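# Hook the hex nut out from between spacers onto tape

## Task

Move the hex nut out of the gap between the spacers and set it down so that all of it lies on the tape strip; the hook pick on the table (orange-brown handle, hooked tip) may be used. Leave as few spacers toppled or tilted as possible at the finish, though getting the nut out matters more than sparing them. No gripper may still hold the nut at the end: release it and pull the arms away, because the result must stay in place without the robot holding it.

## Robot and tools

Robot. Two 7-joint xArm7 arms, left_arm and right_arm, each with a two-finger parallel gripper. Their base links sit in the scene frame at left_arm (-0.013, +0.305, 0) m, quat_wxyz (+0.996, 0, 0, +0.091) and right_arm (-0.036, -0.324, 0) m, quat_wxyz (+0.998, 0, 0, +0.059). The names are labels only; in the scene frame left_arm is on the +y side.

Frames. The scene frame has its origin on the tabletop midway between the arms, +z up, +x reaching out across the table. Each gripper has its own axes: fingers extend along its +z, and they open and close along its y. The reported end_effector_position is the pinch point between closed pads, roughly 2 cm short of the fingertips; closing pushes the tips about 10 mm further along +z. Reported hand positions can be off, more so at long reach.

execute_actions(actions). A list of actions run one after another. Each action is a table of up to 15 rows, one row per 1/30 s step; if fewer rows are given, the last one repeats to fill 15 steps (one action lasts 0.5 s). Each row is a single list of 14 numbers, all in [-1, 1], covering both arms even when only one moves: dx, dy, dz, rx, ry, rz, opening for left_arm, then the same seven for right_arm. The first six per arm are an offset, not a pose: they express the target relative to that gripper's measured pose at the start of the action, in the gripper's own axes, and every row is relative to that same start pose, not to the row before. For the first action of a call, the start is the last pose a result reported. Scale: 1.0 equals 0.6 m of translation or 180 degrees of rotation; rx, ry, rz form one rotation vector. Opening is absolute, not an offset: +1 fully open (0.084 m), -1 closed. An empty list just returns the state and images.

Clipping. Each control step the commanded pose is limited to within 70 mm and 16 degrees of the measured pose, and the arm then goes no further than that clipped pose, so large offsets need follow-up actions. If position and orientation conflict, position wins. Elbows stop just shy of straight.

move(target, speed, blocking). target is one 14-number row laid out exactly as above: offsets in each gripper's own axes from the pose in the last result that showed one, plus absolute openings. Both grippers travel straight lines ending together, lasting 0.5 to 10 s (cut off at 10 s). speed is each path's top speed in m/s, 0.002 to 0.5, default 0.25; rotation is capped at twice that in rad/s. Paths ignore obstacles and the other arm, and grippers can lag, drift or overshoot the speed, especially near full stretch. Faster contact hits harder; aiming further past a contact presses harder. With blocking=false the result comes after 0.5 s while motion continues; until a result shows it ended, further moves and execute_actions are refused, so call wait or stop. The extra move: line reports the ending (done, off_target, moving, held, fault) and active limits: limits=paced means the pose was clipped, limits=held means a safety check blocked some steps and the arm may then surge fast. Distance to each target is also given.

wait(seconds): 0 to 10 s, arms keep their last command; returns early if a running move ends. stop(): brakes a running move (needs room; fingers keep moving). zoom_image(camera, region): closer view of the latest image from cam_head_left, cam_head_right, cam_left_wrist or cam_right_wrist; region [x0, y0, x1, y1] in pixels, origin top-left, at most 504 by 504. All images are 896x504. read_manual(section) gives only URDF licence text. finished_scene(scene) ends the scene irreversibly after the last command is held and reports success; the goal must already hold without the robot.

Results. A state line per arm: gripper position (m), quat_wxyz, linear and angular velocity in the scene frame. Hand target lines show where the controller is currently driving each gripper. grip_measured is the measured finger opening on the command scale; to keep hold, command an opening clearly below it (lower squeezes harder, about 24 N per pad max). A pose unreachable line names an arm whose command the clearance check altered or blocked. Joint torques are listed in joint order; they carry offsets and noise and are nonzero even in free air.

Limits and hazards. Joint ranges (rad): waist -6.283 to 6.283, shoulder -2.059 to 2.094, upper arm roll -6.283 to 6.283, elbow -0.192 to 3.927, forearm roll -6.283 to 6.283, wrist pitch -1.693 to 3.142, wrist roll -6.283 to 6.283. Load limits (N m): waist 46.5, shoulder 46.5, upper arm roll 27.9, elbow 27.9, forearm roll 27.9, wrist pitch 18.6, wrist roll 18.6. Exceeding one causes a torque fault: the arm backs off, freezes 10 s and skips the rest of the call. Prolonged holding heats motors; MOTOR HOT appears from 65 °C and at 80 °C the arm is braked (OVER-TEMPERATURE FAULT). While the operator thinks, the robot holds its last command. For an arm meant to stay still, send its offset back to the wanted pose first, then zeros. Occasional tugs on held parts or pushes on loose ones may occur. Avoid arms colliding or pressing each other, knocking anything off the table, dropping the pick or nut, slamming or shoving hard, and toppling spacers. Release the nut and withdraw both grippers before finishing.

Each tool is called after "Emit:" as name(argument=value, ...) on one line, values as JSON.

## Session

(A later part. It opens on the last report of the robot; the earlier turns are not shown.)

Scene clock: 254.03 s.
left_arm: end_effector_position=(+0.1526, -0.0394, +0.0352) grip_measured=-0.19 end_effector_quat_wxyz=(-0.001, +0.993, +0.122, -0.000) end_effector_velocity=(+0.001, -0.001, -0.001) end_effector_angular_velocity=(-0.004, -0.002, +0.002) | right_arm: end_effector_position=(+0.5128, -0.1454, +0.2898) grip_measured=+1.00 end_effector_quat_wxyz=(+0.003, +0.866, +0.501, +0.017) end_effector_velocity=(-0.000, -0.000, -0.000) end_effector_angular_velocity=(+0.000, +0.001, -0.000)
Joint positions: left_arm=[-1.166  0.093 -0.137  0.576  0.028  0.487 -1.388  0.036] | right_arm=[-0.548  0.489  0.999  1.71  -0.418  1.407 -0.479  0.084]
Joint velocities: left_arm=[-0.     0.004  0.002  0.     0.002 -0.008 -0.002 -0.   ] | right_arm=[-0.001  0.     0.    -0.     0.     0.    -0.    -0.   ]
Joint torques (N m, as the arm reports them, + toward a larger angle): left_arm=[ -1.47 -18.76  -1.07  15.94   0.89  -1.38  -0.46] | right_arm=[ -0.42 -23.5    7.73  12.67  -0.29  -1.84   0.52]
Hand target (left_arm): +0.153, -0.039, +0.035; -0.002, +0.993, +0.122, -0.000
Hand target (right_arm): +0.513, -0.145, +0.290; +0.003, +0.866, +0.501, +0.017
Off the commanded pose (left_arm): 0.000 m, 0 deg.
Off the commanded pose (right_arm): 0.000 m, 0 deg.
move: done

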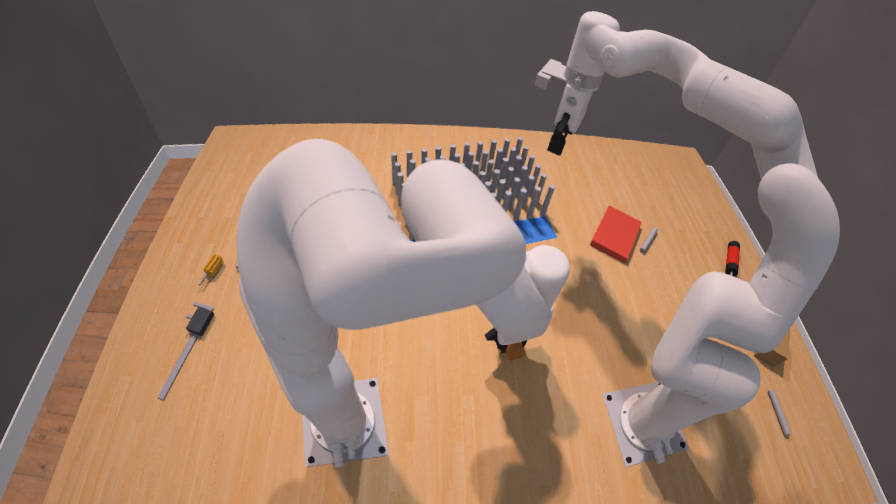

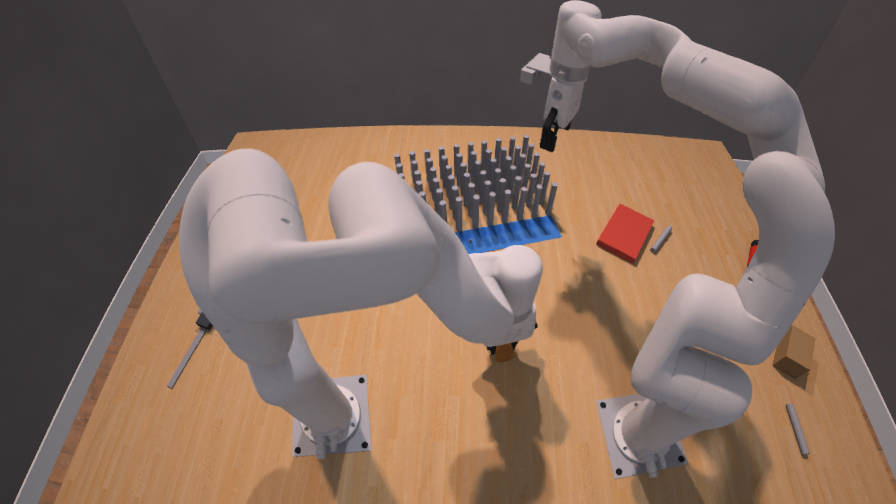

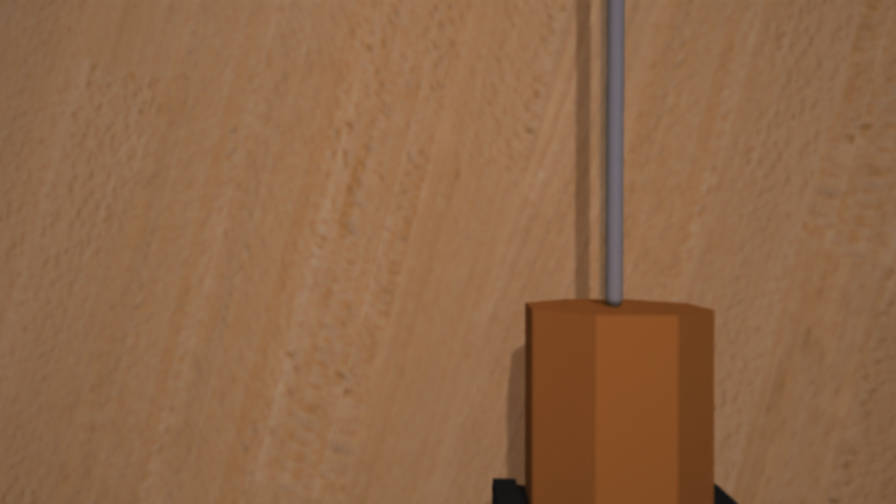

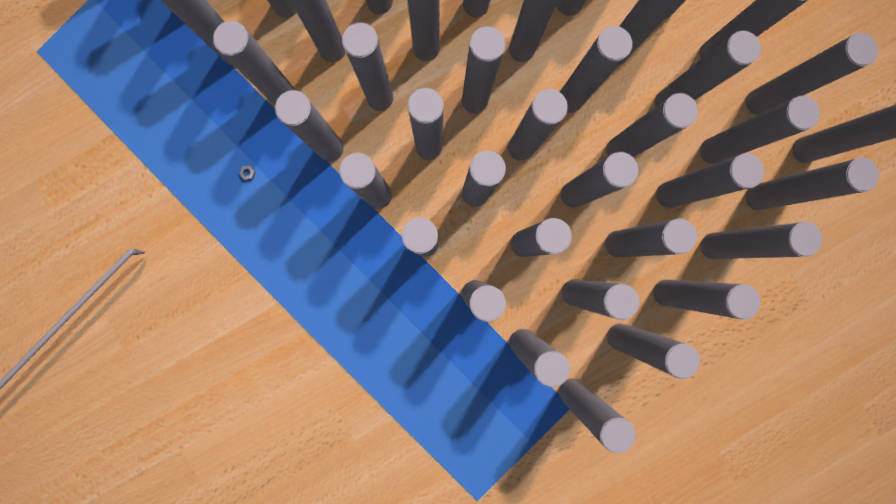

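Emit:
execute_actions(actions=[[[0,0,0.014,0,0,0,-0.6,0,0,0,0,0,0,1]],[[0,0,0,0,0,0,1,0,0,0,0,0,0,1]],[[0,0,-0.1,0,0,0,1,0,0,0,0,0,0,1]]])

Emit:
finished_scene(scene=1)

Scene clock: 259.27 s.
left_arm: end_effector_position=(+0.1524, -0.0390, +0.0857) grip_measured=+1.00 end_effector_quat_wxyz=(-0.002, +0.993, +0.122, -0.000) end_effector_velocity=(-0.001, +0.003, +0.007) end_effector_angular_velocity=(+0.011, +0.006, -0.002) | right_arm: end_effector_position=(+0.5128, -0.1454, +0.2898) grip_measured=+1.00 end_effector_quat_wxyz=(+0.003, +0.866, +0.501, +0.017) end_effector_velocity=(+0.000, -0.000, +0.000) end_effector_angular_velocity=(-0.001, -0.001, +0.000)
Joint positions: left_arm=[-1.166 -0.052 -0.141  0.602 -0.011  0.657 -1.359  0.084] | right_arm=[-0.548  0.489  0.999  1.71  -0.418  1.407 -0.479  0.084]
Joint velocities: left_arm=[-0.    -0.02   0.001  0.006 -0.005  0.038  0.007 -0.   ] | right_arm=[-0.    -0.     0.    -0.    -0.001  0.     0.    -0.   ]
Joint torques (N m, as the arm reports them, + toward a larger angle): left_arm=[ -0.97 -15.96  -0.37  18.12   0.48  -1.7   -0.56] | right_arm=[ -0.5  -22.73   8.29  12.93  -0.26  -2.05   0.49]
Hand target (left_arm): +0.153, -0.039, +0.087; -0.001, +0.993, +0.122, -0.000
Hand target (right_arm): +0.513, -0.145, +0.290; +0.003, +0.866, +0.501, +0.017
Off the commanded pose (left_arm): 0.001 m, 0 deg.
Off the commanded pose (right_arm): 0.000 m, 0 deg.

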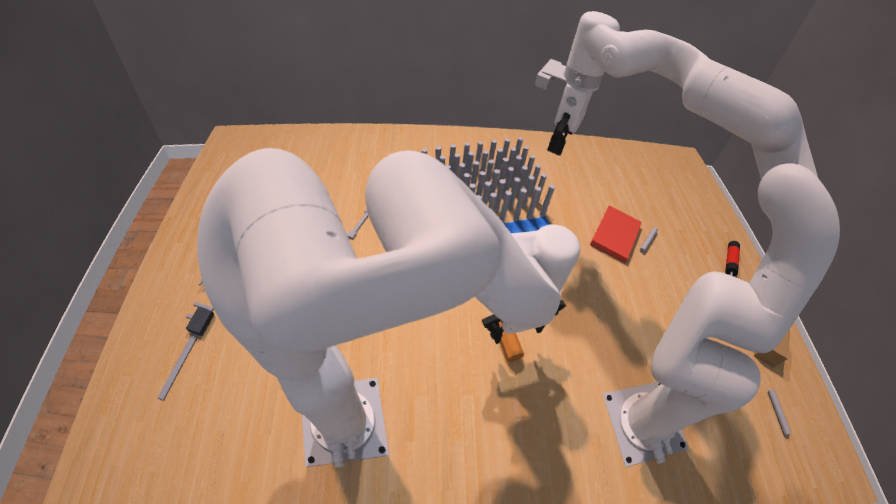

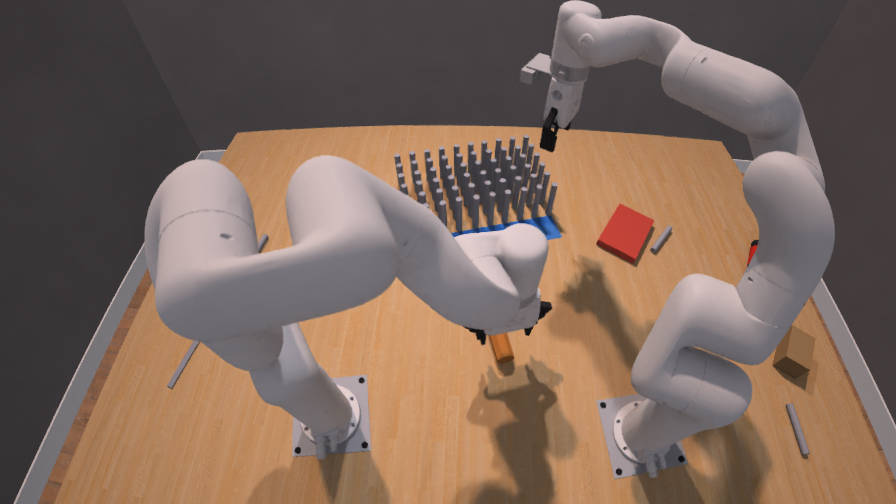

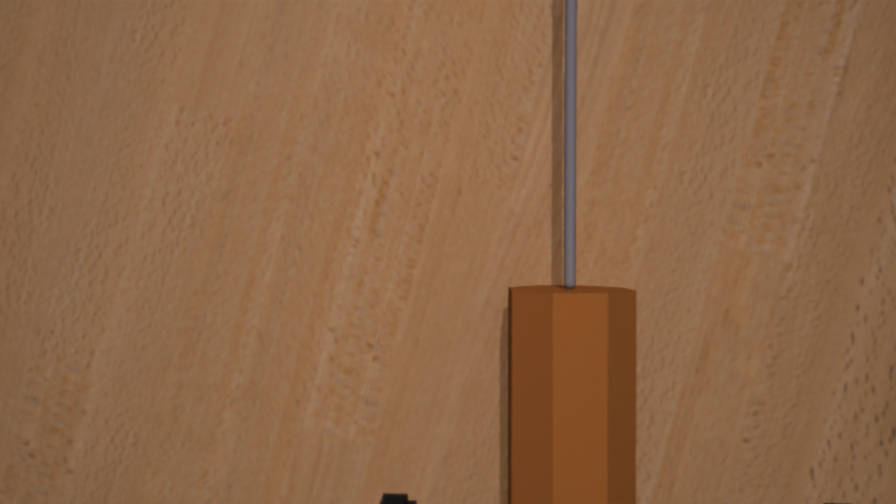

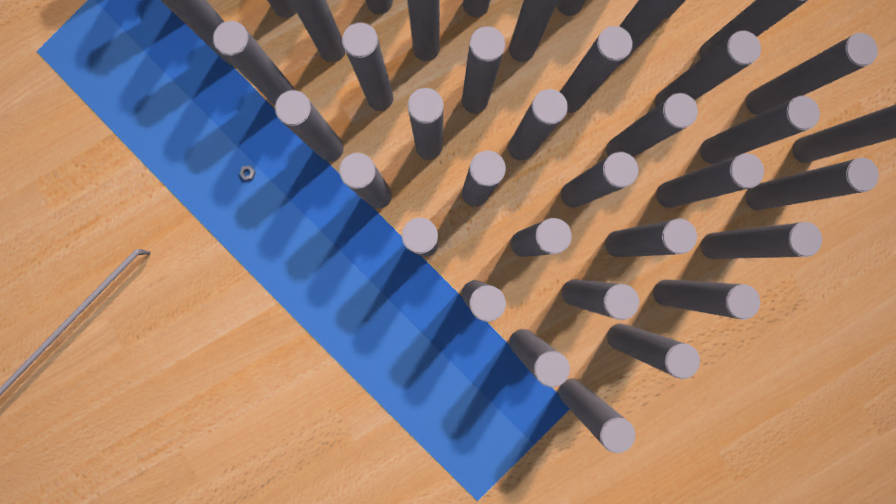

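The scene is finished: the task was done.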